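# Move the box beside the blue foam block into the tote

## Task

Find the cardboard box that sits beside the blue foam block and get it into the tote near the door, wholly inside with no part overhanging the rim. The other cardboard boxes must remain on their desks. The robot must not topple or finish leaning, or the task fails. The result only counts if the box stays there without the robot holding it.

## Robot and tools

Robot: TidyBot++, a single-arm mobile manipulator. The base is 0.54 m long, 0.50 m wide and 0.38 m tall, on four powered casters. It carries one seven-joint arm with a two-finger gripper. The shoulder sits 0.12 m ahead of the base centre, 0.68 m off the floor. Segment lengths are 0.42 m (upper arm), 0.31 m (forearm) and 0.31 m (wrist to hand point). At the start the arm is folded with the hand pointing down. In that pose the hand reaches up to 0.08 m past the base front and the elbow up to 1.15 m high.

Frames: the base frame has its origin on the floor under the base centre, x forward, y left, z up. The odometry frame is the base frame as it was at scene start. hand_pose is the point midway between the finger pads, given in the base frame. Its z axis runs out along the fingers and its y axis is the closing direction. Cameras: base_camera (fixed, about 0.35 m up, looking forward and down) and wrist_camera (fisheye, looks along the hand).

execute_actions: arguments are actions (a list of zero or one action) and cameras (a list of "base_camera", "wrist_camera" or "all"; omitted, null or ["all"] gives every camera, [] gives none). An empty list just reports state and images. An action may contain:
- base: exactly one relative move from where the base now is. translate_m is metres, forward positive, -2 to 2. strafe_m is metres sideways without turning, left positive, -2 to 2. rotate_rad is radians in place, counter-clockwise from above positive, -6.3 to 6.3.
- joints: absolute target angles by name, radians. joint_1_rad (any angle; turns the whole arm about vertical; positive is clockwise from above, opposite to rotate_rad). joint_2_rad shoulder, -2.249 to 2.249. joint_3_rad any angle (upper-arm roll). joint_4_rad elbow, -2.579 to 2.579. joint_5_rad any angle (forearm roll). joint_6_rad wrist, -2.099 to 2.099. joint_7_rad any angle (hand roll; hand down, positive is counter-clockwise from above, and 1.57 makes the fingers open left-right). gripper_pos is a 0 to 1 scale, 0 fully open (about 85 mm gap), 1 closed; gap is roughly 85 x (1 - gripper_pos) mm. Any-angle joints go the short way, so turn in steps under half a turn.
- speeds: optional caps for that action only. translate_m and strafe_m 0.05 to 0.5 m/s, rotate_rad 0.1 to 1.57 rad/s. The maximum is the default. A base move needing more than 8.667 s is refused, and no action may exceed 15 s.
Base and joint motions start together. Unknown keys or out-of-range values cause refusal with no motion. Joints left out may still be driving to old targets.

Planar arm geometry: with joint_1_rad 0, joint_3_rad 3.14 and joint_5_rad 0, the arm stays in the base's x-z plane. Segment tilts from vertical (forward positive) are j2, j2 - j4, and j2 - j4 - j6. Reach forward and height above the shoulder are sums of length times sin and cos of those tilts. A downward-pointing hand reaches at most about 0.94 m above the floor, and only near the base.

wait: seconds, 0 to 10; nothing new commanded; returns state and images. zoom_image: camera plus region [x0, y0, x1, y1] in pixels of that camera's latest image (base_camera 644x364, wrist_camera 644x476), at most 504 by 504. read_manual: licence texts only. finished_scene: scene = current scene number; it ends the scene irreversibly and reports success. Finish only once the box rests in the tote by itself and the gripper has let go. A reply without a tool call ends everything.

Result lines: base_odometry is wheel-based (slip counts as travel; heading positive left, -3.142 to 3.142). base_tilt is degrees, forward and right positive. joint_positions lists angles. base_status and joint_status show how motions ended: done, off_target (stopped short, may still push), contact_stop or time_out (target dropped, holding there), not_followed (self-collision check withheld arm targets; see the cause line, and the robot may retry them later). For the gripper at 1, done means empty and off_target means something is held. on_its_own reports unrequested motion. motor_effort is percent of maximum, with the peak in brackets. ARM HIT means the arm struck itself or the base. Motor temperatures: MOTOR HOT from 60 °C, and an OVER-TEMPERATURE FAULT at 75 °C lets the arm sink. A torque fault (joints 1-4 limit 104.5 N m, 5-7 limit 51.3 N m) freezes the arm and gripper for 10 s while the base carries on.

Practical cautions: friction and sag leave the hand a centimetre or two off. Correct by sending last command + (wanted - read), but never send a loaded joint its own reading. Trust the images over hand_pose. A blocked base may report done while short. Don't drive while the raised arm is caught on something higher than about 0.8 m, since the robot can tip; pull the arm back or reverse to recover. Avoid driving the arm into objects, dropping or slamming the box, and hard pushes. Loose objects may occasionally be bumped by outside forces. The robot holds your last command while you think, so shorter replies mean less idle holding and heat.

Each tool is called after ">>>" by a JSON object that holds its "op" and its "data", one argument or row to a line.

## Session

>>> {"op": "execute_actions", "data": {
  "actions": []
}}

Scene clock: 0.00 s.
Motor temperatures (°C, as the motors report them): [32 30 25 28 35 33 34]
base_odometry: x=+0.000 y=+0.000 heading=+0.000 (m, m, rad; odometry frame)
base_tilt: forward=+0.1 right=-0.2 (deg)
base_status: not commanded
joint_positions: joint_1_rad=-0.037 joint_2_rad=-0.360 joint_3_rad=+3.140 joint_4_rad=-2.528 joint_5_rad=+0.039 joint_6_rad=-0.847 joint_7_rad=+1.582 gripper_pos=+0.000
joint_status: not commanded
motor_effort: joint_1_rad=+0 joint_2_rad=-2 joint_3_rad=-1 joint_4_rad=+16 joint_5_rad=-1 joint_6_rad=+1 joint_7_rad=-1 (%)
hand_pose: x=+0.2703 y=-0.0019 z=+0.5902 quat_wxyz=(+0.015, +0.997, +0.036, +0.063) (m; base frame)
pictures: base_camera, wrist_camera
camera_calibration (this result's frames):
wrist_camera: T_world_to_cam=[[0.113759, -0.993214, 0.0241757, -0.0482849], [-0.979656, -0.116189, -0.163629, 0.425689], [0.165328, -0.00506959, -0.986226, 0.665129], [0, 0, 0, 1]] pos_world=[0.312557, 0.004875, 0.726789]
Images, in order (width x height): base_camera 644x364, wrist_camera 644x476.

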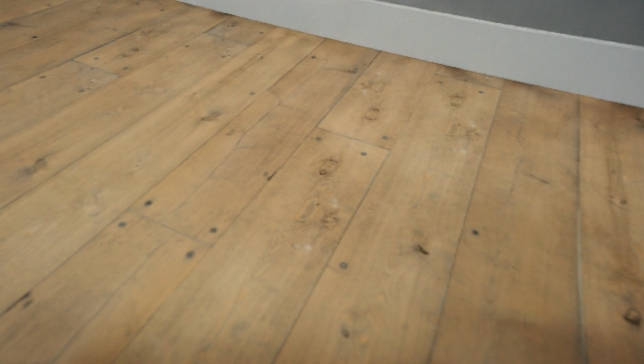

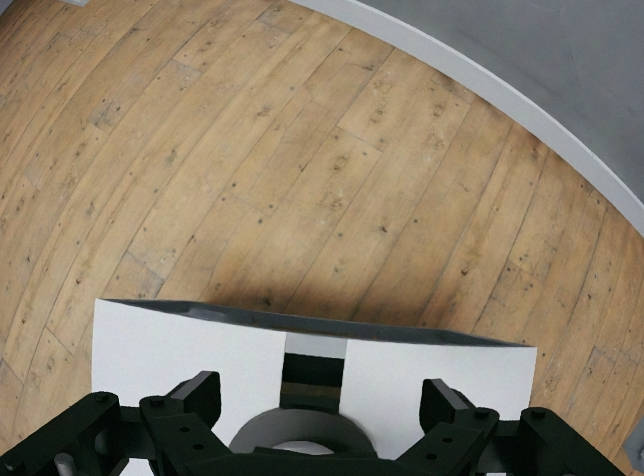

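>>> {"op": "execute_actions", "data": {
  "actions": [
    {"base":{"rotate_rad":1.1},"joints":{"joint_1_rad":0,"joint_2_rad":-0.6,"joint_4_rad":-2.1,"joint_5_rad":0,"joint_6_rad":-0.4}}
  ]
}}

Scene clock: 2.30 s.
Motor temperatures (°C, as the motors report them): [32 30 25 28 35 33 34]
base_odometry: x=+0.000 y=+0.000 heading=+1.098 (m, m, rad; odometry frame)
base_tilt: forward=+0.2 right=-0.2 (deg)
base_status: done
joint_positions: joint_1_rad=-0.012 joint_2_rad=-0.582 joint_3_rad=+3.140 joint_4_rad=-2.107 joint_5_rad=+0.021 joint_6_rad=-0.425 joint_7_rad=+1.582 gripper_pos=+0.000
joint_status: all done
motor_effort: joint_1_rad=+0(1) joint_2_rad=-2(4) joint_3_rad=+0(1) joint_4_rad=+24(25) joint_5_rad=-1(0) joint_6_rad=+8(9) joint_7_rad=-1(1) (%)
hand_pose: x=+0.4909 y=+0.0039 z=+0.9330 quat_wxyz=(+0.008, +0.827, +0.016, +0.562) (m; base frame)
pictures: base_camera, wrist_camera
camera_calibration (this result's frames):
wrist_camera: T_world_to_cam=[[0.0456101, -0.996868, 0.0646094, -0.080167], [-0.329781, -0.0760762, -0.940987, 1.1046], [0.942955, 0.0216115, -0.332218, -0.0252858], [0, 0, 0, 1]] pos_world=[0.391777, 0.00466454, 1.0362]
Images, in order (width x height): base_camera 644x364, wrist_camera 644x476.

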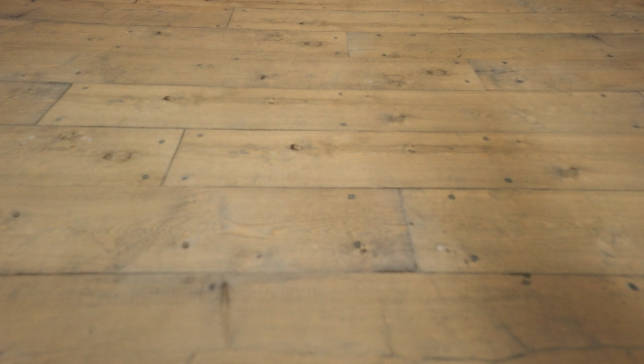

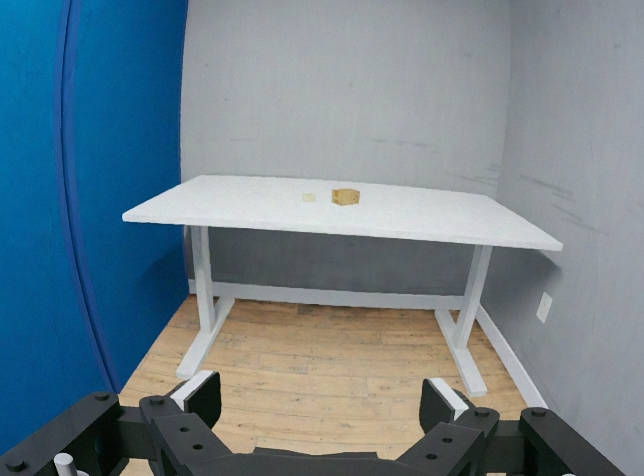

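>>> {"op": "execute_actions", "data": {
  "actions": [
    {"base":{"rotate_rad":2.5}}
  ]
}}

Scene clock: 5.40 s.
Motor temperatures (°C, as the motors report them): [32 30 25 28 35 33 34]
base_odometry: x=+0.000 y=+0.000 heading=-2.686 (m, m, rad; odometry frame)
base_tilt: forward=+0.1 right=-0.3 (deg)
base_status: done
joint_positions: joint_1_rad=-0.008 joint_2_rad=-0.582 joint_3_rad=+3.140 joint_4_rad=-2.107 joint_5_rad=+0.020 joint_6_rad=-0.425 joint_7_rad=+1.582 gripper_pos=+0.000
joint_status: not commanded
motor_effort: joint_1_rad=+0(1) joint_2_rad=-1(3) joint_3_rad=+0(0) joint_4_rad=+24(24) joint_5_rad=-1(1) joint_6_rad=+8(8) joint_7_rad=-1(1) (%)
hand_pose: x=+0.4909 y=+0.0025 z=+0.9330 quat_wxyz=(+0.009, +0.827, +0.014, +0.562) (m; base frame)
pictures: base_camera, wrist_camera
camera_calibration (this result's frames):
wrist_camera: T_world_to_cam=[[0.0417179, -0.997061, 0.0642554, -0.0793343], [-0.330079, -0.0744542, -0.941012, 1.10466], [0.943031, 0.0180477, -0.332215, -0.0252982], [0, 0, 0, 1]] pos_world=[0.391793, 0.00360227, 1.0362]
Images, in order (width x height): base_camera 644x364, wrist_camera 644x476.

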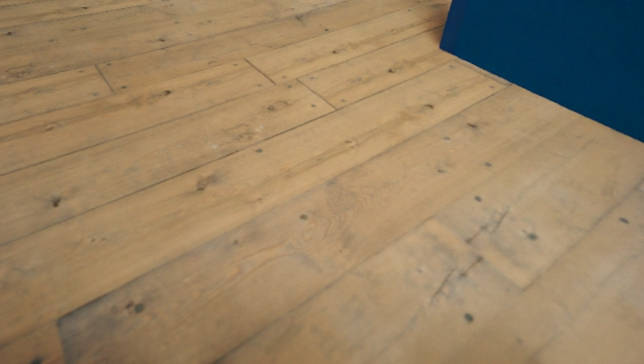

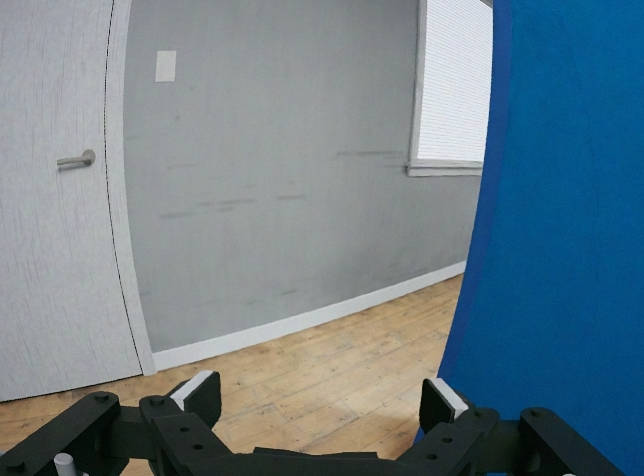

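>>> {"op": "execute_actions", "data": {
  "actions": [
    {"base":{"rotate_rad":0.15}}
  ],
  "cameras": []
}}

>>> {"op": "execute_actions", "data": {
  "actions": [
    {"base":{"translate_m":1.22},"joints":{"joint_1_rad":1.1}}
  ]
}}

>>> {"op": "execute_actions", "data": {
  "actions": [
    {"base":{"rotate_rad":-1.067},"joints":{"joint_1_rad":0}}
  ]
}}

Scene clock: 7.23 s.
Motor temperatures (°C, as the motors report them): [32 30 25 28 35 33 34]
base_odometry: x=+0.000 y=+0.000 heading=-2.538 (m, m, rad; odometry frame)
base_tilt: forward=+0.1 right=-0.2 (deg)
base_status: done
joint_positions: joint_1_rad=-0.007 joint_2_rad=-0.582 joint_3_rad=+3.140 joint_4_rad=-2.107 joint_5_rad=+0.020 joint_6_rad=-0.425 joint_7_rad=+1.582 gripper_pos=+0.000
joint_status: not commanded
motor_effort: joint_1_rad=+0(1) joint_2_rad=-2(2) joint_3_rad=-1(0) joint_4_rad=+24(24) joint_5_rad=-2(1) joint_6_rad=+8(8) joint_7_rad=-1(1) (%)
hand_pose: x=+0.4909 y=+0.0020 z=+0.9330 quat_wxyz=(+0.010, +0.827, +0.013, +0.562) (m; base frame)
pictures: none
No camera images: the call's "cameras" was empty. Leave "cameras" out to get every camera's image.

Scene clock: 11.03 s.
Motor temperatures (°C, as the motors report them): [32 30 25 28 35 33 34]
base_odometry: x=-1.003 y=-0.694 heading=-2.537 (m, m, rad; odometry frame)
base_tilt: forward=+0.1 right=-0.2 (deg)
base_status: done
joint_positions: joint_1_rad=+1.090 joint_2_rad=-0.587 joint_3_rad=+3.140 joint_4_rad=-2.106 joint_5_rad=+0.020 joint_6_rad=-0.425 joint_7_rad=+1.582 gripper_pos=+0.000
joint_status: all done
motor_effort: joint_1_rad=+0(0) joint_2_rad=-1(3) joint_3_rad=+0(1) joint_4_rad=+24(25) joint_5_rad=-1(1) joint_6_rad=+8(8) joint_7_rad=-1(1) (%)
hand_pose: x=+0.2899 y=-0.3290 z=+0.9349 quat_wxyz=(+0.302, +0.712, -0.419, +0.476) (m; base frame)
pictures: base_camera, wrist_camera
camera_calibration (this result's frames):
wrist_camera: T_world_to_cam=[[-0.869118, -0.490428, 0.0641444, 0.0292305], [-0.214015, 0.255972, -0.942696, 1.09203], [0.445905, -0.833042, -0.327429, 0.0305652], [0, 0, 0, 1]] pos_world=[0.245486, -0.239731, 1.03758]
Images, in order (width x height): base_camera 644x364, wrist_camera 644x476.

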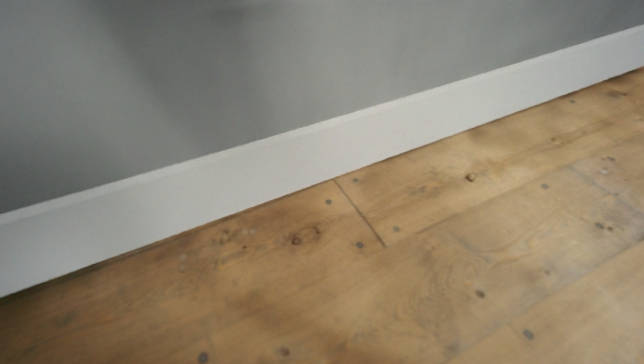

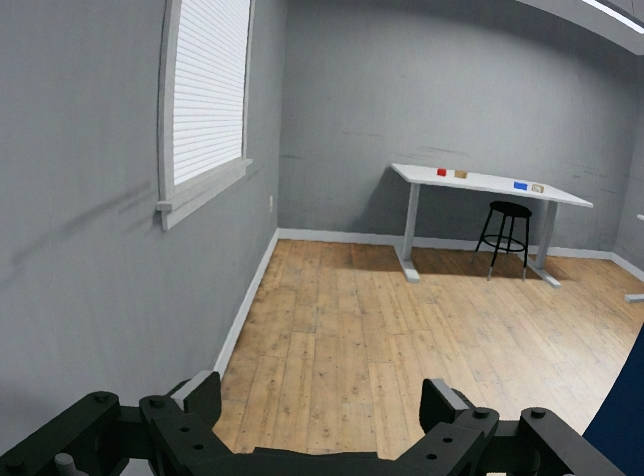

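Scene clock: 13.40 s.
Motor temperatures (°C, as the motors report them): [32 30 25 28 35 33 34]
base_odometry: x=-1.003 y=-0.694 heading=+2.681 (m, m, rad; odometry frame)
base_tilt: forward=+0.1 right=-0.2 (deg)
base_status: done
joint_positions: joint_1_rad=+0.009 joint_2_rad=-0.587 joint_3_rad=+3.140 joint_4_rad=-2.106 joint_5_rad=+0.020 joint_6_rad=-0.425 joint_7_rad=+1.582 gripper_pos=+0.000
joint_status: all done
motor_effort: joint_1_rad=+0(3) joint_2_rad=-2(3) joint_3_rad=+0(1) joint_4_rad=+24(24) joint_5_rad=-2(1) joint_6_rad=+8(8) joint_7_rad=-1(1) (%)
hand_pose: x=+0.4897 y=-0.0040 z=+0.9349 quat_wxyz=(+0.014, +0.826, +0.006, +0.564) (m; base frame)
pictures: base_camera, wrist_camera
camera_calibration (this result's frames):
wrist_camera: T_world_to_cam=[[0.0237464, -0.997674, 0.0638943, -0.076759], [-0.326552, -0.0681473, -0.942719, 1.10544], [0.944881, 0.00152143, -0.32741, -0.0288265], [0, 0, 0, 1]] pos_world=[0.390044, -0.00120376, 1.03759]
Images, in order (width x height): base_camera 644x364, wrist_camera 644x476.

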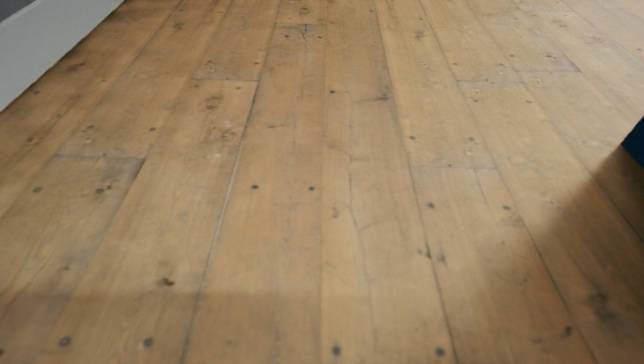

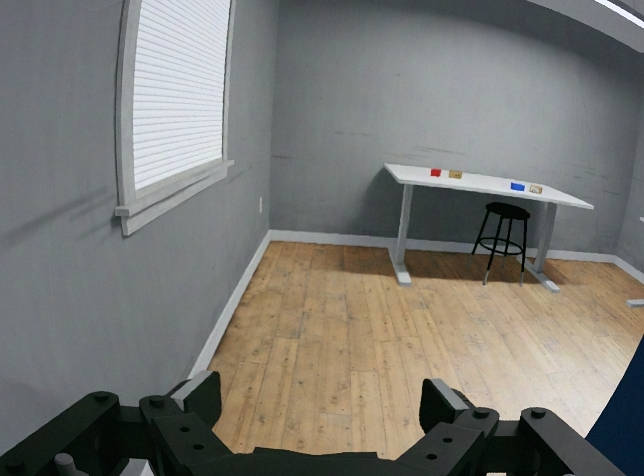

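>>> {"op": "execute_actions", "data": {
  "actions": [
    {"base":{"translate_m":1.3},"joints":{"joint_2_rad":-0.3,"joint_4_rad":-1.6,"joint_5_rad":-0.02,"joint_6_rad":-0.8,"joint_7_rad":1.55}}
  ]
}}

>>> {"op": "execute_actions", "data": {
  "actions": [
    {"base":{"strafe_m":-1.4}}
  ]
}}

Scene clock: 18.23 s.
Motor temperatures (°C, as the motors report them): [32 30 25 28 35 33 34]
base_odometry: x=-2.167 y=-0.114 heading=+2.680 (m, m, rad; odometry frame)
base_tilt: forward=+0.1 right=-0.2 (deg)
base_status: done
joint_positions: joint_1_rad=+0.009 joint_2_rad=-0.309 joint_3_rad=+3.140 joint_4_rad=-1.611 joint_5_rad=+0.002 joint_6_rad=-0.771 joint_7_rad=+1.572 gripper_pos=+0.000
joint_status: all done
motor_effort: joint_1_rad=+0(0) joint_2_rad=-10(12) joint_3_rad=+0(1) joint_4_rad=+23(26) joint_5_rad=-2(1) joint_6_rad=+7(9) joint_7_rad=-1(0) (%)
hand_pose: x=+0.5671 y=-0.0025 z=+1.0162 quat_wxyz=(+0.003, +0.861, -0.003, +0.509) (m; base frame)
pictures: base_camera, wrist_camera
camera_calibration (this result's frames):
wrist_camera: T_world_to_cam=[[0.0250367, -0.999153, 0.0326646, -0.0512979], [-0.445705, -0.0404041, -0.894268, 1.22587], [0.89483, 0.00783076, -0.446339, 0.073873], [0, 0, 0, 1]] pos_world=[0.481556, -0.00230274, 1.1309]
Images, in order (width x height): base_camera 644x364, wrist_camera 644x476.

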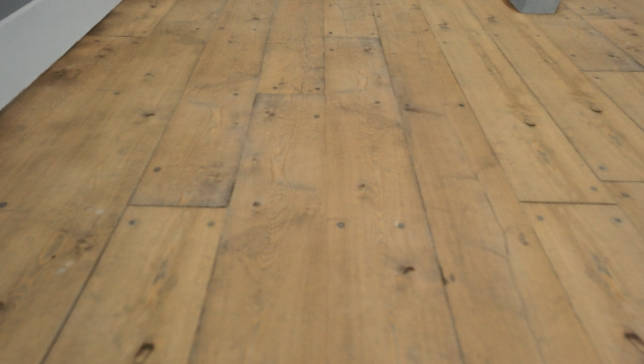

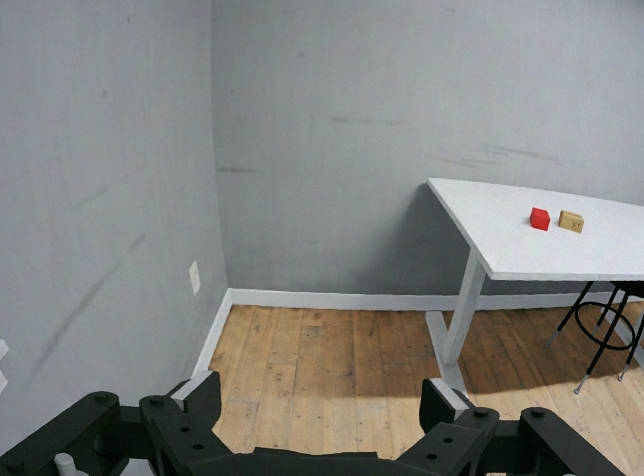

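Scene clock: 22.40 s.
Motor temperatures (°C, as the motors report them): [32 30 25 28 35 33 34]
base_odometry: x=-1.544 y=+1.140 heading=+2.680 (m, m, rad; odometry frame)
base_tilt: forward=+0.1 right=-0.2 (deg)
base_status: done
joint_positions: joint_1_rad=+0.007 joint_2_rad=-0.309 joint_3_rad=+3.140 joint_4_rad=-1.610 joint_5_rad=-0.001 joint_6_rad=-0.772 joint_7_rad=+1.572 gripper_pos=+0.000
joint_status: not commanded
motor_effort: joint_1_rad=+0(1) joint_2_rad=-9(12) joint_3_rad=-2(1) joint_4_rad=+23(24) joint_5_rad=-1(2) joint_6_rad=+7(8) joint_7_rad=-1(1) (%)
hand_pose: x=+0.5670 y=-0.0009 z=+1.0164 quat_wxyz=(+0.001, +0.861, -0.002, +0.509) (m; base frame)
pictures: base_camera, wrist_camera
camera_calibration (this result's frames):
wrist_camera: T_world_to_cam=[[0.0278939, -0.999182, 0.0292711, -0.0478482], [-0.445719, -0.0386427, -0.894338, 1.22617], [0.894738, 0.0118999, -0.446432, 0.0741837], [0, 0, 0, 1]] pos_world=[0.481489, -0.00130919, 1.13113]
Images, in order (width x height): base_camera 644x364, wrist_camera 644x476.

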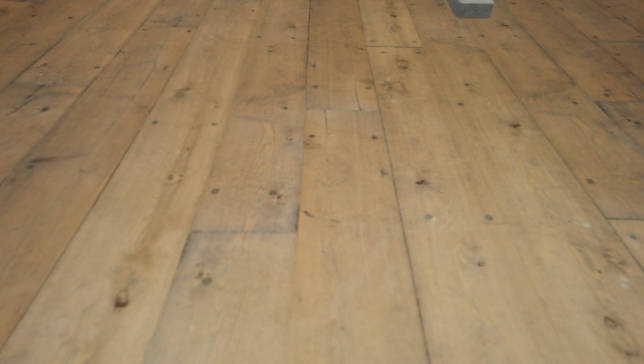

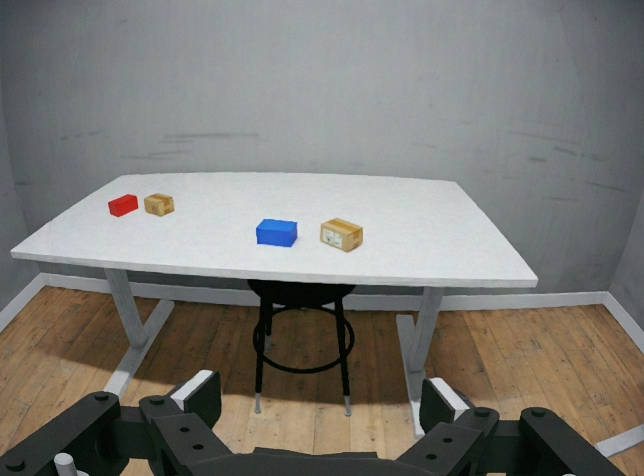

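>>> {"op": "execute_actions", "data": {
  "actions": [
    {"base":{"translate_m":0.68},"joints":{"joint_2_rad":0.325,"joint_4_rad":-0.93,"joint_6_rad":-1.9}}
  ]
}}

Scene clock: 25.80 s.
Motor temperatures (°C, as the motors report them): [32 30 25 28 35 33 34]
base_odometry: x=-2.153 y=+1.444 heading=+2.679 (m, m, rad; odometry frame)
base_tilt: forward=+0.1 right=-0.3 (deg)
base_status: done
joint_positions: joint_1_rad=+0.007 joint_2_rad=+0.325 joint_3_rad=+3.140 joint_4_rad=-0.942 joint_5_rad=-0.002 joint_6_rad=-1.869 joint_7_rad=+1.572 gripper_pos=+0.000
joint_status: all done
motor_effort: joint_1_rad=+0(1) joint_2_rad=-28(31) joint_3_rad=-1(0) joint_4_rad=+18(25) joint_5_rad=-1(2) joint_6_rad=+0(8) joint_7_rad=-1(1) (%)
hand_pose: x=+0.5550 y=-0.0008 z=+0.8636 quat_wxyz=(-0.001, +1.000, -0.002, +0.003) (m; base frame)
pictures: base_camera, wrist_camera
camera_calibration (this result's frames):
wrist_camera: T_world_to_cam=[[0.0372047, -0.999171, -0.0165341, -0.00861687], [-0.998249, -0.0363989, -0.0466227, 0.658725], [0.0459822, 0.0182398, -0.998776, 0.964792], [0, 0, 0, 1]] pos_world=[0.613529, -0.00223044, 0.99418]
Images, in order (width x height): base_camera 644x364, wrist_camera 644x476.

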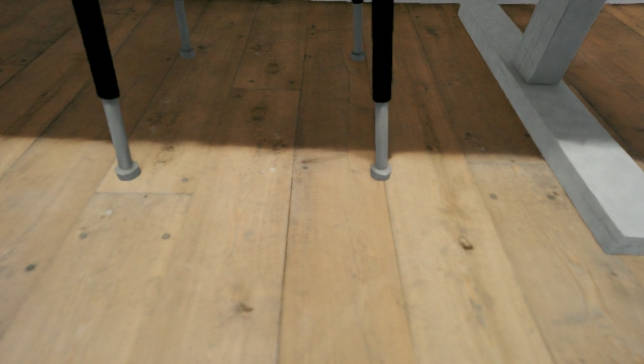

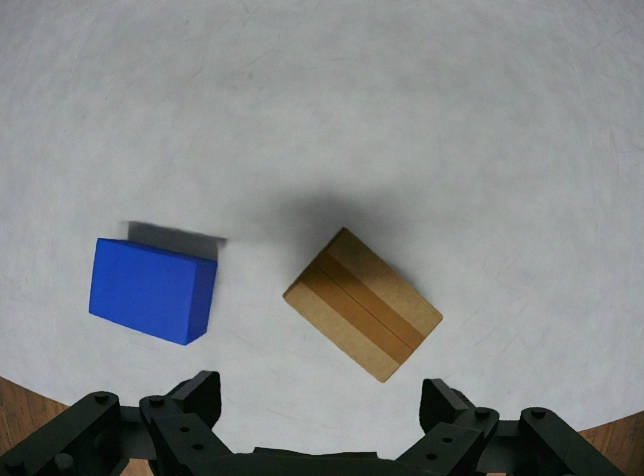

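>>> {"op": "execute_actions", "data": {
  "actions": [
    {"base":{"translate_m":0.031},"joints":{"joint_7_rad":2.435}}
  ],
  "cameras": []
}}

>>> {"op": "execute_actions", "data": {
  "actions": [
    {"base":{"strafe_m":-0.024}}
  ],
  "cameras": ["wrist_camera"]
}}

Scene clock: 27.70 s.
Motor temperatures (°C, as the motors report them): [32 30 25 28 35 33 34]
base_odometry: x=-2.181 y=+1.458 heading=+2.679 (m, m, rad; odometry frame)
base_tilt: forward=+0.1 right=-0.2 (deg)
base_status: done
joint_positions: joint_1_rad=+0.007 joint_2_rad=+0.329 joint_3_rad=+3.140 joint_4_rad=-0.941 joint_5_rad=-0.002 joint_6_rad=-1.872 joint_7_rad=+2.437 gripper_pos=+0.000
joint_status: all done
motor_effort: joint_1_rad=+0(2) joint_2_rad=-29(31) joint_3_rad=-1(2) joint_4_rad=+18(19) joint_5_rad=-1(2) joint_6_rad=+0(1) joint_7_rad=-1(1) (%)
hand_pose: x=+0.5549 y=-0.0008 z=+0.8619 quat_wxyz=(-0.001, +0.909, +0.417, +0.000) (m; base frame)
pictures: none
No camera images: the call's "cameras" was empty. Leave "cameras" out to get every camera's image.

Scene clock: 28.60 s.
Motor temperatures (°C, as the motors report them): [32 30 25 28 35 33 34]
base_odometry: x=-2.170 y=+1.479 heading=+2.679 (m, m, rad; odometry frame)
base_tilt: forward=+0.1 right=-0.2 (deg)
base_status: done
joint_positions: joint_1_rad=+0.005 joint_2_rad=+0.329 joint_3_rad=+3.140 joint_4_rad=-0.941 joint_5_rad=-0.003 joint_6_rad=-1.872 joint_7_rad=+2.437 gripper_pos=+0.000
joint_status: not commanded
motor_effort: joint_1_rad=+0(3) joint_2_rad=-29(30) joint_3_rad=-2(3) joint_4_rad=+18(18) joint_5_rad=-2(2) joint_6_rad=+0(0) joint_7_rad=-1(1) (%)
hand_pose: x=+0.5549 y=+0.0004 z=+0.8620 quat_wxyz=(-0.001, +0.908, +0.418, +0.000) (m; base frame)
pictures: wrist_camera
camera_calibration (this result's frames):
wrist_camera: T_world_to_cam=[[0.786376, -0.617514, -0.0170123, -0.422874], [-0.617614, -0.785331, -0.0425182, 0.444177], [0.0128953, 0.0439423, -0.998951, 0.981699], [0, 0, 0, 1]] pos_world=[0.594208, 0.0445579, 0.992361]
Images, in order (width x height): wrist_camera 644x476.

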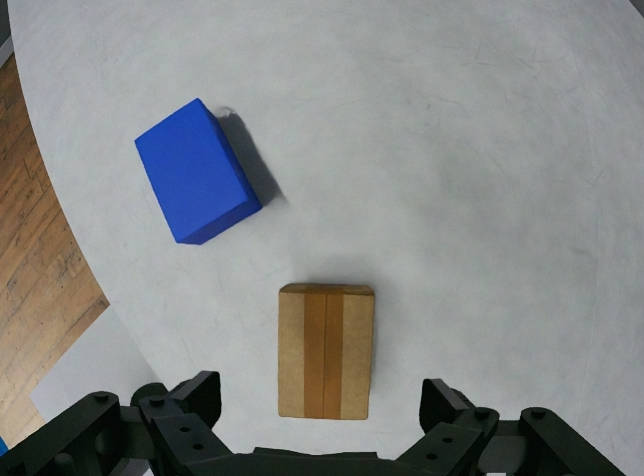

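>>> {"op": "execute_actions", "data": {
  "actions": [
    {"joints":{"joint_2_rad":0.29,"joint_4_rad":-1.295,"joint_6_rad":-1.525}}
  ],
  "cameras": ["wrist_camera"]
}}

Scene clock: 30.80 s.
Motor temperatures (°C, as the motors report them): [32 30 25 28 35 33 34]
base_odometry: x=-2.170 y=+1.479 heading=+2.679 (m, m, rad; odometry frame)
base_tilt: forward=+0.1 right=-0.2 (deg)
base_status: not commanded
joint_positions: joint_1_rad=+0.005 joint_2_rad=+0.314 joint_3_rad=+3.140 joint_4_rad=-1.285 joint_5_rad=-0.003 joint_6_rad=-1.554 joint_7_rad=+2.437 gripper_pos=+0.000
joint_status: all done
motor_effort: joint_1_rad=+0(0) joint_2_rad=-28(30) joint_3_rad=-1(2) joint_4_rad=+18(19) joint_5_rad=-2(2) joint_6_rad=-1(1) joint_7_rad=-1(1) (%)
hand_pose: x=+0.5595 y=+0.0005 z=+0.7618 quat_wxyz=(-0.004, +0.908, +0.418, -0.005) (m; base frame)
pictures: wrist_camera
camera_calibration (this result's frames):
wrist_camera: T_world_to_cam=[[0.785634, -0.618145, -0.0259871, -0.420917], [-0.618689, -0.784828, -0.0356302, 0.438185], [0.00162926, 0.0440703, -0.999027, 0.887926], [0, 0, 0, 1]] pos_world=[0.600341, 0.044581, 0.891736]
Images, in order (width x height): wrist_camera 644x476.

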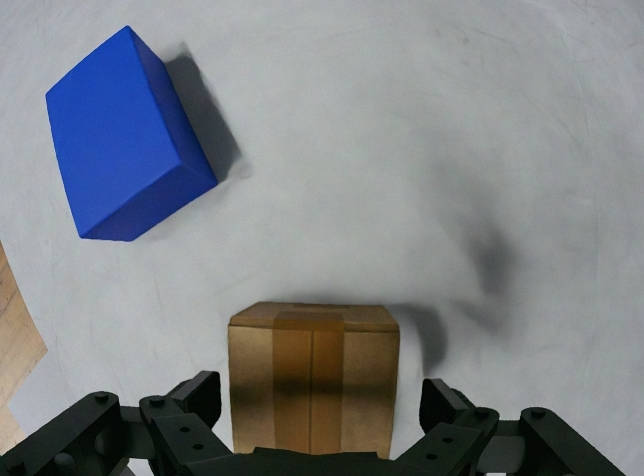

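>>> {"op": "execute_actions", "data": {
  "actions": [
    {"joints":{"gripper_pos":1}}
  ],
  "cameras": ["wrist_camera"]
}}

>>> {"op": "execute_actions", "data": {
  "actions": [
    {"joints":{"joint_2_rad":0.1,"joint_4_rad":-1.2,"joint_6_rad":-1.8,"gripper_pos":1}}
  ],
  "cameras": ["wrist_camera"]
}}

Scene clock: 32.37 s.
Motor temperatures (°C, as the motors report them): [32 30 25 28 35 33 34]
base_odometry: x=-2.170 y=+1.479 heading=+2.679 (m, m, rad; odometry frame)
base_tilt: forward=+0.2 right=-0.2 (deg)
base_status: not commanded
joint_positions: joint_1_rad=+0.005 joint_2_rad=+0.306 joint_3_rad=+3.140 joint_4_rad=-1.287 joint_5_rad=-0.003 joint_6_rad=-1.554 joint_7_rad=+2.437 gripper_pos=+0.354
joint_status: gripper_pos off_target (ended at +0.354, target +1.000)
motor_effort: joint_1_rad=+0(0) joint_2_rad=-28(30) joint_3_rad=-1(1) joint_4_rad=+19(19) joint_5_rad=-2(1) joint_6_rad=+0(2) joint_7_rad=-1(0) (%)
hand_pose: x=+0.5583 y=+0.0005 z=+0.7648 quat_wxyz=(-0.002, +0.908, +0.418, -0.002) (m; base frame)
pictures: wrist_camera
camera_calibration (this result's frames):
wrist_camera: T_world_to_cam=[[0.785786, -0.618147, -0.0208481, -0.423854], [-0.618444, -0.784827, -0.0396713, 0.440475], [0.00816056, 0.0440666, -0.998995, 0.887189], [0, 0, 0, 1]] pos_world=[0.598228, 0.0445977, 0.894935]
Images, in order (width x height): wrist_camera 644x476.

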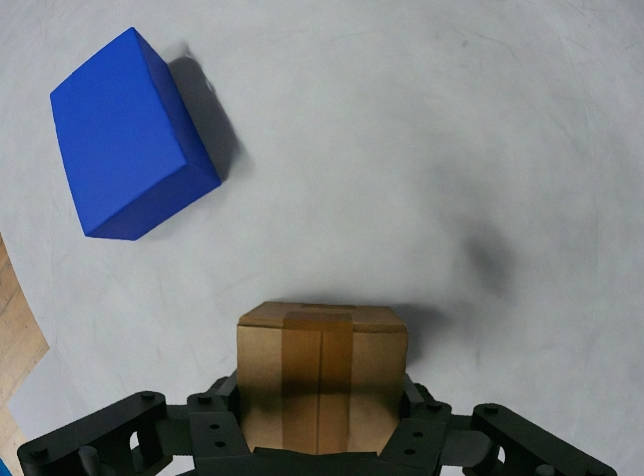

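Scene clock: 33.57 s.
Motor temperatures (°C, as the motors report them): [32 30 25 28 35 33 34]
base_odometry: x=-2.170 y=+1.479 heading=+2.679 (m, m, rad; odometry frame)
base_tilt: forward=+0.1 right=-0.2 (deg)
base_status: not commanded
joint_positions: joint_1_rad=+0.005 joint_2_rad=+0.099 joint_3_rad=+3.140 joint_4_rad=-1.208 joint_5_rad=-0.003 joint_6_rad=-1.777 joint_7_rad=+2.437 gripper_pos=+0.354
joint_status: gripper_pos off_target (ended at +0.354, target +1.000); the others done
motor_effort: joint_1_rad=+0(0) joint_2_rad=-21(30) joint_3_rad=-1(1) joint_4_rad=+19(19) joint_5_rad=-2(1) joint_6_rad=+0(0) joint_7_rad=-1(1) (%)
hand_pose: x=+0.4819 y=+0.0008 z=+0.8717 quat_wxyz=(+0.011, +0.908, +0.418, +0.027) (m; base frame)
pictures: wrist_camera
camera_calibration (this result's frames):
wrist_camera: T_world_to_cam=[[0.785918, -0.617651, 0.028979, -0.404922], [-0.61425, -0.78525, -0.0779725, 0.429089], [0.0709155, 0.0434797, -0.996534, 0.962233], [0, 0, 0, 1]] pos_world=[0.513567, 0.0450037, 1.00409]
Images, in order (width x height): wrist_camera 644x476.

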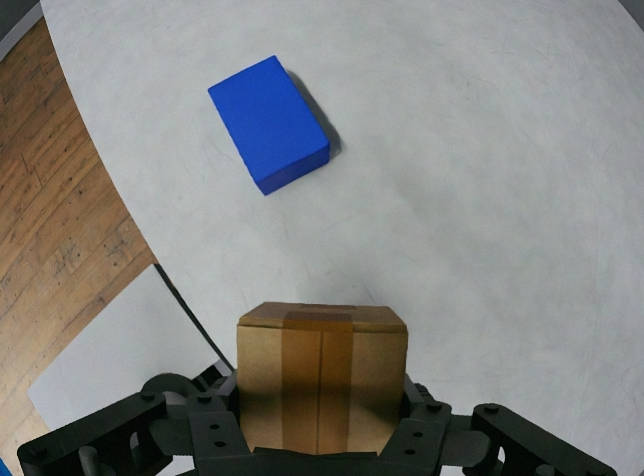

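>>> {"op": "execute_actions", "data": {
  "actions": [
    {"base":{"strafe_m":1.46},"joints":{"joint_2_rad":-0.3,"joint_4_rad":-1.5,"joint_6_rad":-1.5,"joint_7_rad":1.55,"gripper_pos":1}}
  ]
}}

>>> {"op": "execute_actions", "data": {
  "actions": [
    {"base":{"rotate_rad":-3.14},"joints":{"gripper_pos":1}}
  ]
}}

Scene clock: 38.73 s.
Motor temperatures (°C, as the motors report them): [32 30 25 28 35 33 34]
base_odometry: x=-2.823 y=+0.173 heading=+2.679 (m, m, rad; odometry frame)
base_tilt: forward=+0.1 right=-0.2 (deg)
base_status: done
joint_positions: joint_1_rad=+0.005 joint_2_rad=-0.288 joint_3_rad=+3.140 joint_4_rad=-1.489 joint_5_rad=-0.005 joint_6_rad=-1.533 joint_7_rad=+1.566 gripper_pos=+0.354
joint_status: gripper_pos off_target (ended at +0.354, target +1.000); the others done
motor_effort: joint_1_rad=+0(2) joint_2_rad=-8(26) joint_3_rad=-1(3) joint_4_rad=+21(21) joint_5_rad=-1(3) joint_6_rad=+3(4) joint_7_rad=+0(0) (%)
hand_pose: x=+0.4159 y=+0.0017 z=+0.9131 quat_wxyz=(-0.002, +0.979, -0.004, +0.202) (m; base frame)
pictures: base_camera, wrist_camera
camera_calibration (this result's frames):
wrist_camera: T_world_to_cam=[[0.0372863, -0.9993, -0.00295207, -0.0124915], [-0.90069, -0.032327, -0.433257, 0.834769], [0.432859, 0.0188135, -0.901265, 0.770586], [0, 0, 0, 1]] pos_world=[0.418779, 0.0000054301, 1.05614]
Images, in order (width x height): base_camera 644x364, wrist_camera 644x476.

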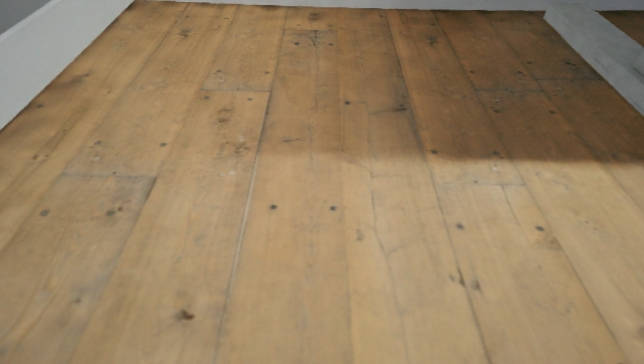

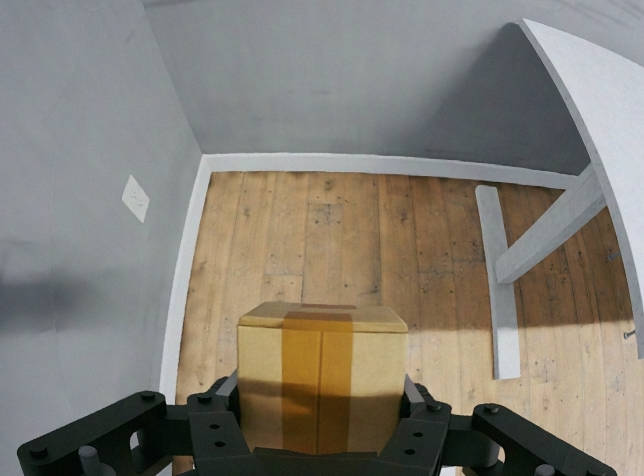

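Scene clock: 42.03 s.
Motor temperatures (°C, as the motors report them): [32 30 25 28 35 33 34]
base_odometry: x=-2.823 y=+0.173 heading=-0.459 (m, m, rad; odometry frame)
base_tilt: forward=+0.1 right=-0.2 (deg)
base_status: done
joint_positions: joint_1_rad=+0.005 joint_2_rad=-0.288 joint_3_rad=+3.140 joint_4_rad=-1.490 joint_5_rad=-0.006 joint_6_rad=-1.527 joint_7_rad=+1.566 gripper_pos=+0.354
joint_status: gripper_pos off_target (ended at +0.354, target +1.000)
motor_effort: joint_1_rad=+0(1) joint_2_rad=-8(11) joint_3_rad=-1(0) joint_4_rad=+21(21) joint_5_rad=-2(2) joint_6_rad=+3(4) joint_7_rad=-1(1) (%)
hand_pose: x=+0.4174 y=+0.0023 z=+0.9135 quat_wxyz=(-0.003, +0.979, -0.004, +0.205) (m; base frame)
pictures: base_camera, wrist_camera
camera_calibration (this result's frames):
wrist_camera: T_world_to_cam=[[0.0382602, -0.99926, -0.0039205, -0.0115254], [-0.898474, -0.0326836, -0.437808, 0.839542], [0.437356, 0.0202731, -0.89906, 0.766477], [0, 0, 0, 1]] pos_world=[0.419525, 0.000383528, 1.05662]
Images, in order (width x height): base_camera 644x364, wrist_camera 644x476.

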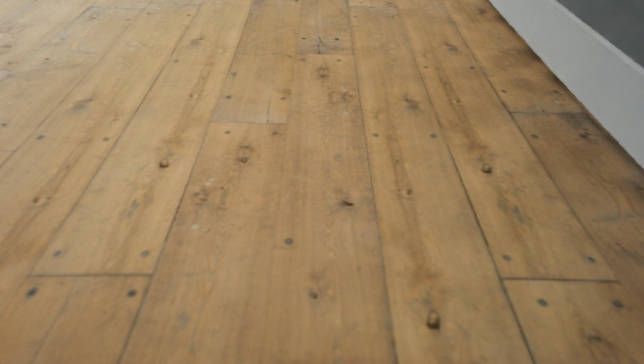

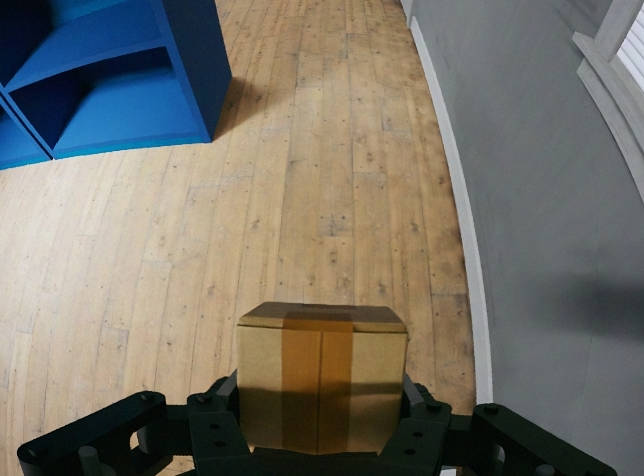

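>>> {"op": "execute_actions", "data": {
  "actions": [
    {"base":{"translate_m":2.0},"joints":{"joint_6_rad":-1.3,"gripper_pos":1}}
  ]
}}

Scene clock: 49.27 s.
Motor temperatures (°C, as the motors report them): [32 30 25 28 35 33 34]
base_odometry: x=-1.031 y=-0.717 heading=-0.460 (m, m, rad; odometry frame)
base_tilt: forward=+0.1 right=-0.2 (deg)
base_status: done
joint_positions: joint_1_rad=+0.005 joint_2_rad=-0.294 joint_3_rad=+3.140 joint_4_rad=-1.497 joint_5_rad=-0.006 joint_6_rad=-1.315 joint_7_rad=+1.566 gripper_pos=+0.354
joint_status: gripper_pos off_target (ended at +0.354, target +1.000); the others done
motor_effort: joint_1_rad=+0(0) joint_2_rad=-10(13) joint_3_rad=-1(0) joint_4_rad=+22(23) joint_5_rad=-2(2) joint_6_rad=+5(5) joint_7_rad=-1(1) (%)
hand_pose: x=+0.4721 y=+0.0020 z=+0.9449 quat_wxyz=(-0.003, +0.952, -0.004, +0.307) (m; base frame)
pictures: base_camera, wrist_camera
camera_calibration (this result's frames):
wrist_camera: T_world_to_cam=[[0.0371524, -0.9993, 0.00431466, -0.0209792], [-0.787157, -0.0319246, -0.615926, 1.01816], [0.615633, 0.0194868, -0.787792, 0.581403], [0, 0, 0, 1]] pos_world=[0.444301, 0.000210211, 1.08523]
Images, in order (width x height): base_camera 644x364, wrist_camera 644x476.

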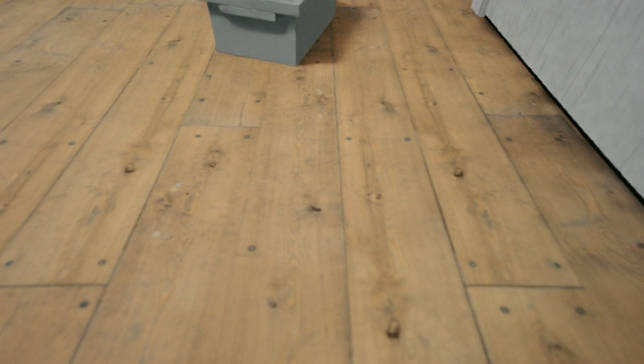

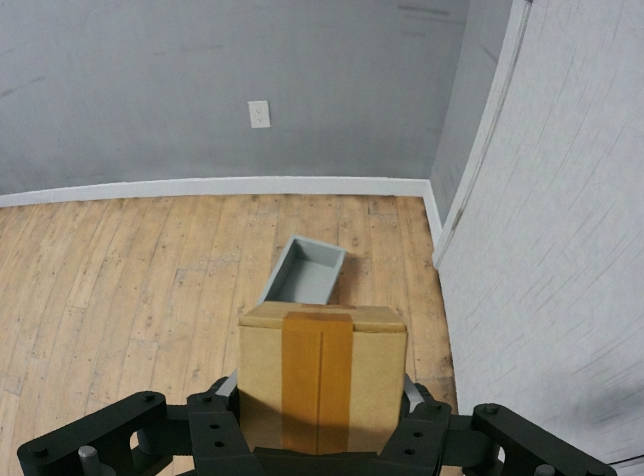

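>>> {"op": "execute_actions", "data": {
  "actions": [
    {"base":{"strafe_m":0.09},"joints":{"joint_2_rad":1.12,"joint_4_rad":-1.83,"joint_6_rad":-0.18,"joint_7_rad":2.84,"gripper_pos":1}}
  ],
  "cameras": []
}}

>>> {"op": "execute_actions", "data": {
  "actions": [
    {"base":{"translate_m":0.47},"joints":{"gripper_pos":1}}
  ]
}}

Scene clock: 52.87 s.
Motor temperatures (°C, as the motors report them): [32 30 25 28 35 33 34]
base_odometry: x=-0.991 y=-0.636 heading=-0.460 (m, m, rad; odometry frame)
base_tilt: forward=+0.2 right=-0.3 (deg)
base_status: done
joint_positions: joint_1_rad=+0.003 joint_2_rad=+1.110 joint_3_rad=+3.140 joint_4_rad=-1.818 joint_5_rad=-0.006 joint_6_rad=-0.211 joint_7_rad=+2.821 gripper_pos=+0.354
joint_status: gripper_pos off_target (ended at +0.354, target +1.000); the others done
motor_effort: joint_1_rad=+0(2) joint_2_rad=-36(42) joint_3_rad=-2(2) joint_4_rad=+4(22) joint_5_rad=-2(3) joint_6_rad=+0(6) joint_7_rad=-1(1) (%)
hand_pose: x=+0.5631 y=+0.0014 z=+0.2503 quat_wxyz=(+0.000, +0.813, +0.582, +0.002) (m; base frame)
pictures: none
No camera images: the call's "cameras" was empty. Leave "cameras" out to get every camera's image.

Scene clock: 55.10 s.
Motor temperatures (°C, as the motors report them): [32 30 25 28 35 33 34]
base_odometry: x=-0.570 y=-0.845 heading=-0.460 (m, m, rad; odometry frame)
base_tilt: forward=+0.1 right=-0.2 (deg)
base_status: done
joint_positions: joint_1_rad=+0.003 joint_2_rad=+1.111 joint_3_rad=+3.140 joint_4_rad=-1.824 joint_5_rad=-0.006 joint_6_rad=-0.206 joint_7_rad=+2.821 gripper_pos=+0.354
joint_status: gripper_pos off_target (ended at +0.354, target +1.000)
motor_effort: joint_1_rad=+0(2) joint_2_rad=-37(40) joint_3_rad=-2(3) joint_4_rad=+3(6) joint_5_rad=-1(2) joint_6_rad=-1(1) joint_7_rad=-1(1) (%)
hand_pose: x=+0.5609 y=+0.0014 z=+0.2496 quat_wxyz=(-0.001, +0.813, +0.582, +0.001) (m; base frame)
pictures: base_camera, wrist_camera
camera_calibration (this result's frames):
wrist_camera: T_world_to_cam=[[0.958966, -0.283148, -0.0145303, -0.535279], [-0.283516, -0.957989, -0.0433205, 0.235686], [-0.00165375, 0.0456624, -0.998956, 0.377949], [0, 0, 0, 1]] pos_world=[0.580761, 0.0569634, 0.379986]
Images, in order (width x height): base_camera 644x364, wrist_camera 644x476.

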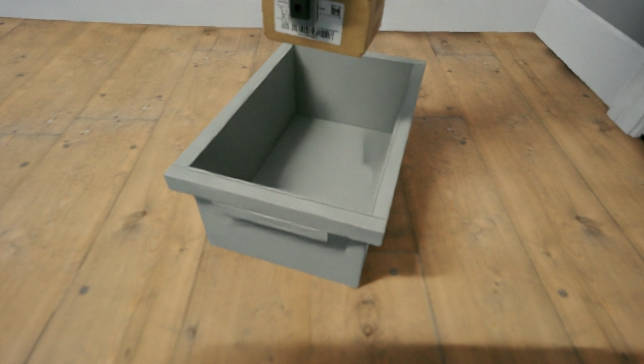

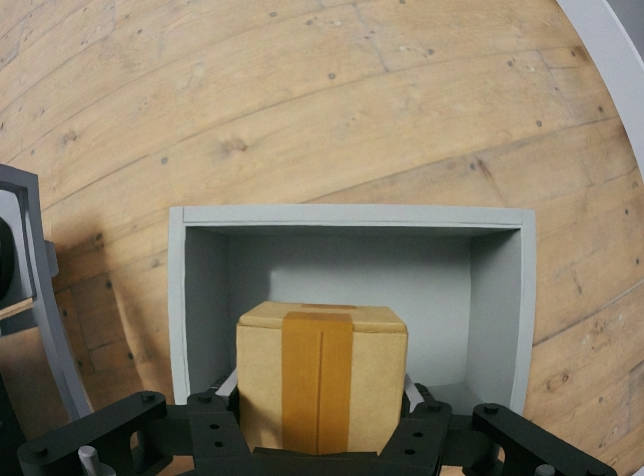

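>>> {"op": "execute_actions", "data": {
  "actions": [
    {"joints":{"joint_2_rad":1.59,"joint_4_rad":-1.41,"joint_6_rad":-0.1,"gripper_pos":1}}
  ]
}}

Scene clock: 57.23 s.
Motor temperatures (°C, as the motors report them): [32 30 25 28 35 33 34]
base_odometry: x=-0.570 y=-0.845 heading=-0.460 (m, m, rad; odometry frame)
base_tilt: forward=+0.1 right=-0.2 (deg)
base_status: not commanded
joint_positions: joint_1_rad=+0.003 joint_2_rad=+1.586 joint_3_rad=+3.140 joint_4_rad=-1.424 joint_5_rad=-0.006 joint_6_rad=-0.131 joint_7_rad=+2.821 gripper_pos=+0.354
joint_status: gripper_pos off_target (ended at +0.354, target +1.000); the others done
motor_effort: joint_1_rad=+0(0) joint_2_rad=-39(42) joint_3_rad=-2(2) joint_4_rad=+3(5) joint_5_rad=-2(1) joint_6_rad=-1(0) joint_7_rad=-1(1) (%)
hand_pose: x=+0.5809 y=+0.0013 z=+0.0525 quat_wxyz=(-0.001, +0.814, +0.581, +0.001) (m; base frame)
pictures: base_camera, wrist_camera
camera_calibration (this result's frames):
wrist_camera: T_world_to_cam=[[0.958723, -0.283932, -0.0152678, -0.557195], [-0.284331, -0.95777, -0.0428095, 0.233139], [-0.00246806, 0.0453835, -0.998967, 0.181557], [0, 0, 0, 1]] pos_world=[0.600932, 0.0568489, 0.182843]
Images, in order (width x height): base_camera 644x364, wrist_camera 644x476.

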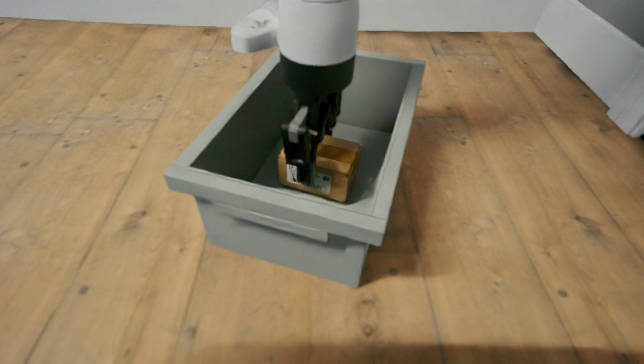

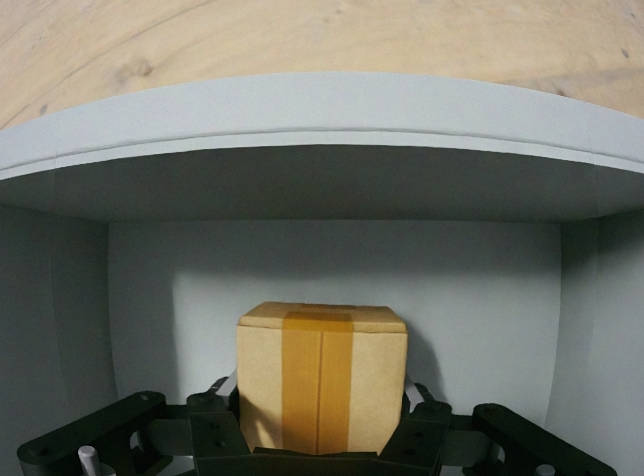

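>>> {"op": "execute_actions", "data": {
  "actions": [
    {"joints":{"joint_2_rad":1.62,"gripper_pos":1}}
  ],
  "cameras": []
}}

>>> {"op": "execute_actions", "data": {
  "actions": [
    {"joints":{"gripper_pos":0.1}}
  ],
  "cameras": []
}}

>>> {"op": "execute_actions", "data": {
  "actions": [
    {"joints":{"joint_2_rad":1.12,"joint_4_rad":-1.83,"joint_6_rad":-0.18}}
  ]
}}

Scene clock: 58.47 s.
Motor temperatures (°C, as the motors report them): [32 30 25 28 35 33 34]
base_odometry: x=-0.570 y=-0.845 heading=-0.460 (m, m, rad; odometry frame)
base_tilt: forward=+0.1 right=-0.2 (deg)
base_status: not commanded
joint_positions: joint_1_rad=+0.003 joint_2_rad=+1.606 joint_3_rad=+3.140 joint_4_rad=-1.422 joint_5_rad=-0.006 joint_6_rad=-0.130 joint_7_rad=+2.821 gripper_pos=+0.354
joint_status: gripper_pos off_target (ended at +0.354, target +1.000); the others done
motor_effort: joint_1_rad=+0(1) joint_2_rad=-37(40) joint_3_rad=-3(3) joint_4_rad=+3(2) joint_5_rad=-1(2) joint_6_rad=+0(1) joint_7_rad=-1(1) (%)
hand_pose: x=+0.5702 y=+0.0013 z=+0.0434 quat_wxyz=(-0.006, +0.814, +0.581, -0.006) (m; base frame)
pictures: none
No camera images: the call's "cameras" was empty. Leave "cameras" out to get every camera's image.

Scene clock: 59.50 s.
Motor temperatures (°C, as the motors report them): [32 30 25 28 35 33 34]
base_odometry: x=-0.570 y=-0.845 heading=-0.460 (m, m, rad; odometry frame)
base_tilt: forward=+0.1 right=-0.2 (deg)
base_status: not commanded
joint_positions: joint_1_rad=+0.003 joint_2_rad=+1.606 joint_3_rad=+3.140 joint_4_rad=-1.422 joint_5_rad=-0.006 joint_6_rad=-0.130 joint_7_rad=+2.821 gripper_pos=+0.100
joint_status: all done
motor_effort: joint_1_rad=+0(0) joint_2_rad=-38(39) joint_3_rad=-3(2) joint_4_rad=+2(3) joint_5_rad=-1(2) joint_6_rad=+0(1) joint_7_rad=+0(0) (%)
hand_pose: x=+0.5703 y=+0.0013 z=+0.0434 quat_wxyz=(-0.006, +0.814, +0.581, -0.006) (m; base frame)
pictures: none
No camera images: the call's "cameras" was empty. Leave "cameras" out to get every camera's image.

Scene clock: 61.23 s.
Motor temperatures (°C, as the motors report them): [32 31 25 28 35 33 34]
base_odometry: x=-0.570 y=-0.845 heading=-0.460 (m, m, rad; odometry frame)
base_tilt: forward=+0.1 right=-0.2 (deg)
base_status: not commanded
joint_positions: joint_1_rad=+0.003 joint_2_rad=+1.134 joint_3_rad=+3.140 joint_4_rad=-1.820 joint_5_rad=-0.006 joint_6_rad=-0.151 joint_7_rad=+2.821 gripper_pos=+0.100
joint_status: all done
motor_effort: joint_1_rad=+0(0) joint_2_rad=-36(41) joint_3_rad=-2(1) joint_4_rad=+4(5) joint_5_rad=-1(2) joint_6_rad=+0(0) joint_7_rad=-1(1) (%)
hand_pose: x=+0.5705 y=+0.0013 z=+0.2398 quat_wxyz=(+0.010, +0.813, +0.582, +0.016) (m; base frame)
pictures: base_camera, wrist_camera
camera_calibration (this result's frames):
wrist_camera: T_world_to_cam=[[0.958826, -0.283293, 0.0199322, -0.552798], [-0.281935, -0.957964, -0.0530751, 0.239294], [0.0341301, 0.0452702, -0.998392, 0.347626], [0, 0, 0, 1]] pos_world=[0.585638, 0.0568945, 0.370786]
Images, in order (width x height): base_camera 644x364, wrist_camera 644x476.

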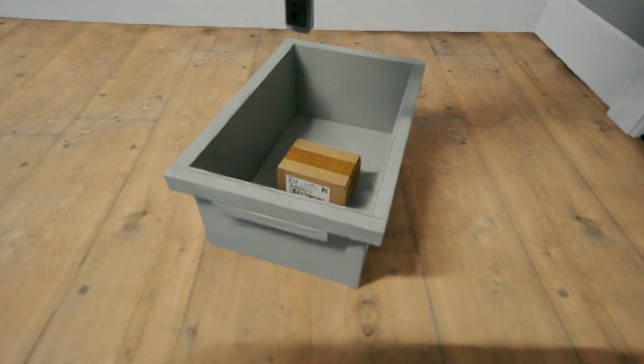

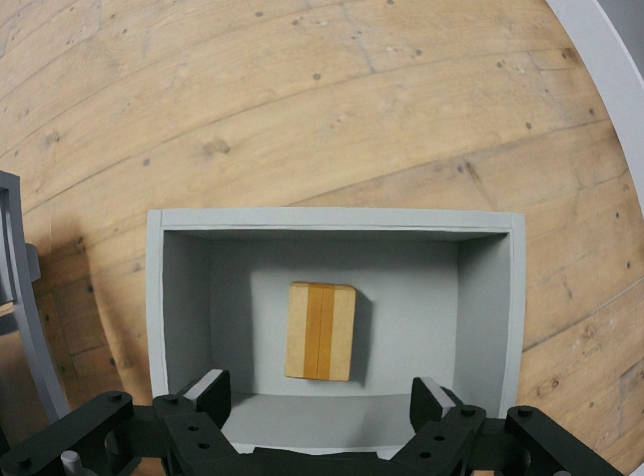

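>>> {"op": "finished_scene", "data": {
  "scene": 2
}}

The scene is finished: the task was done.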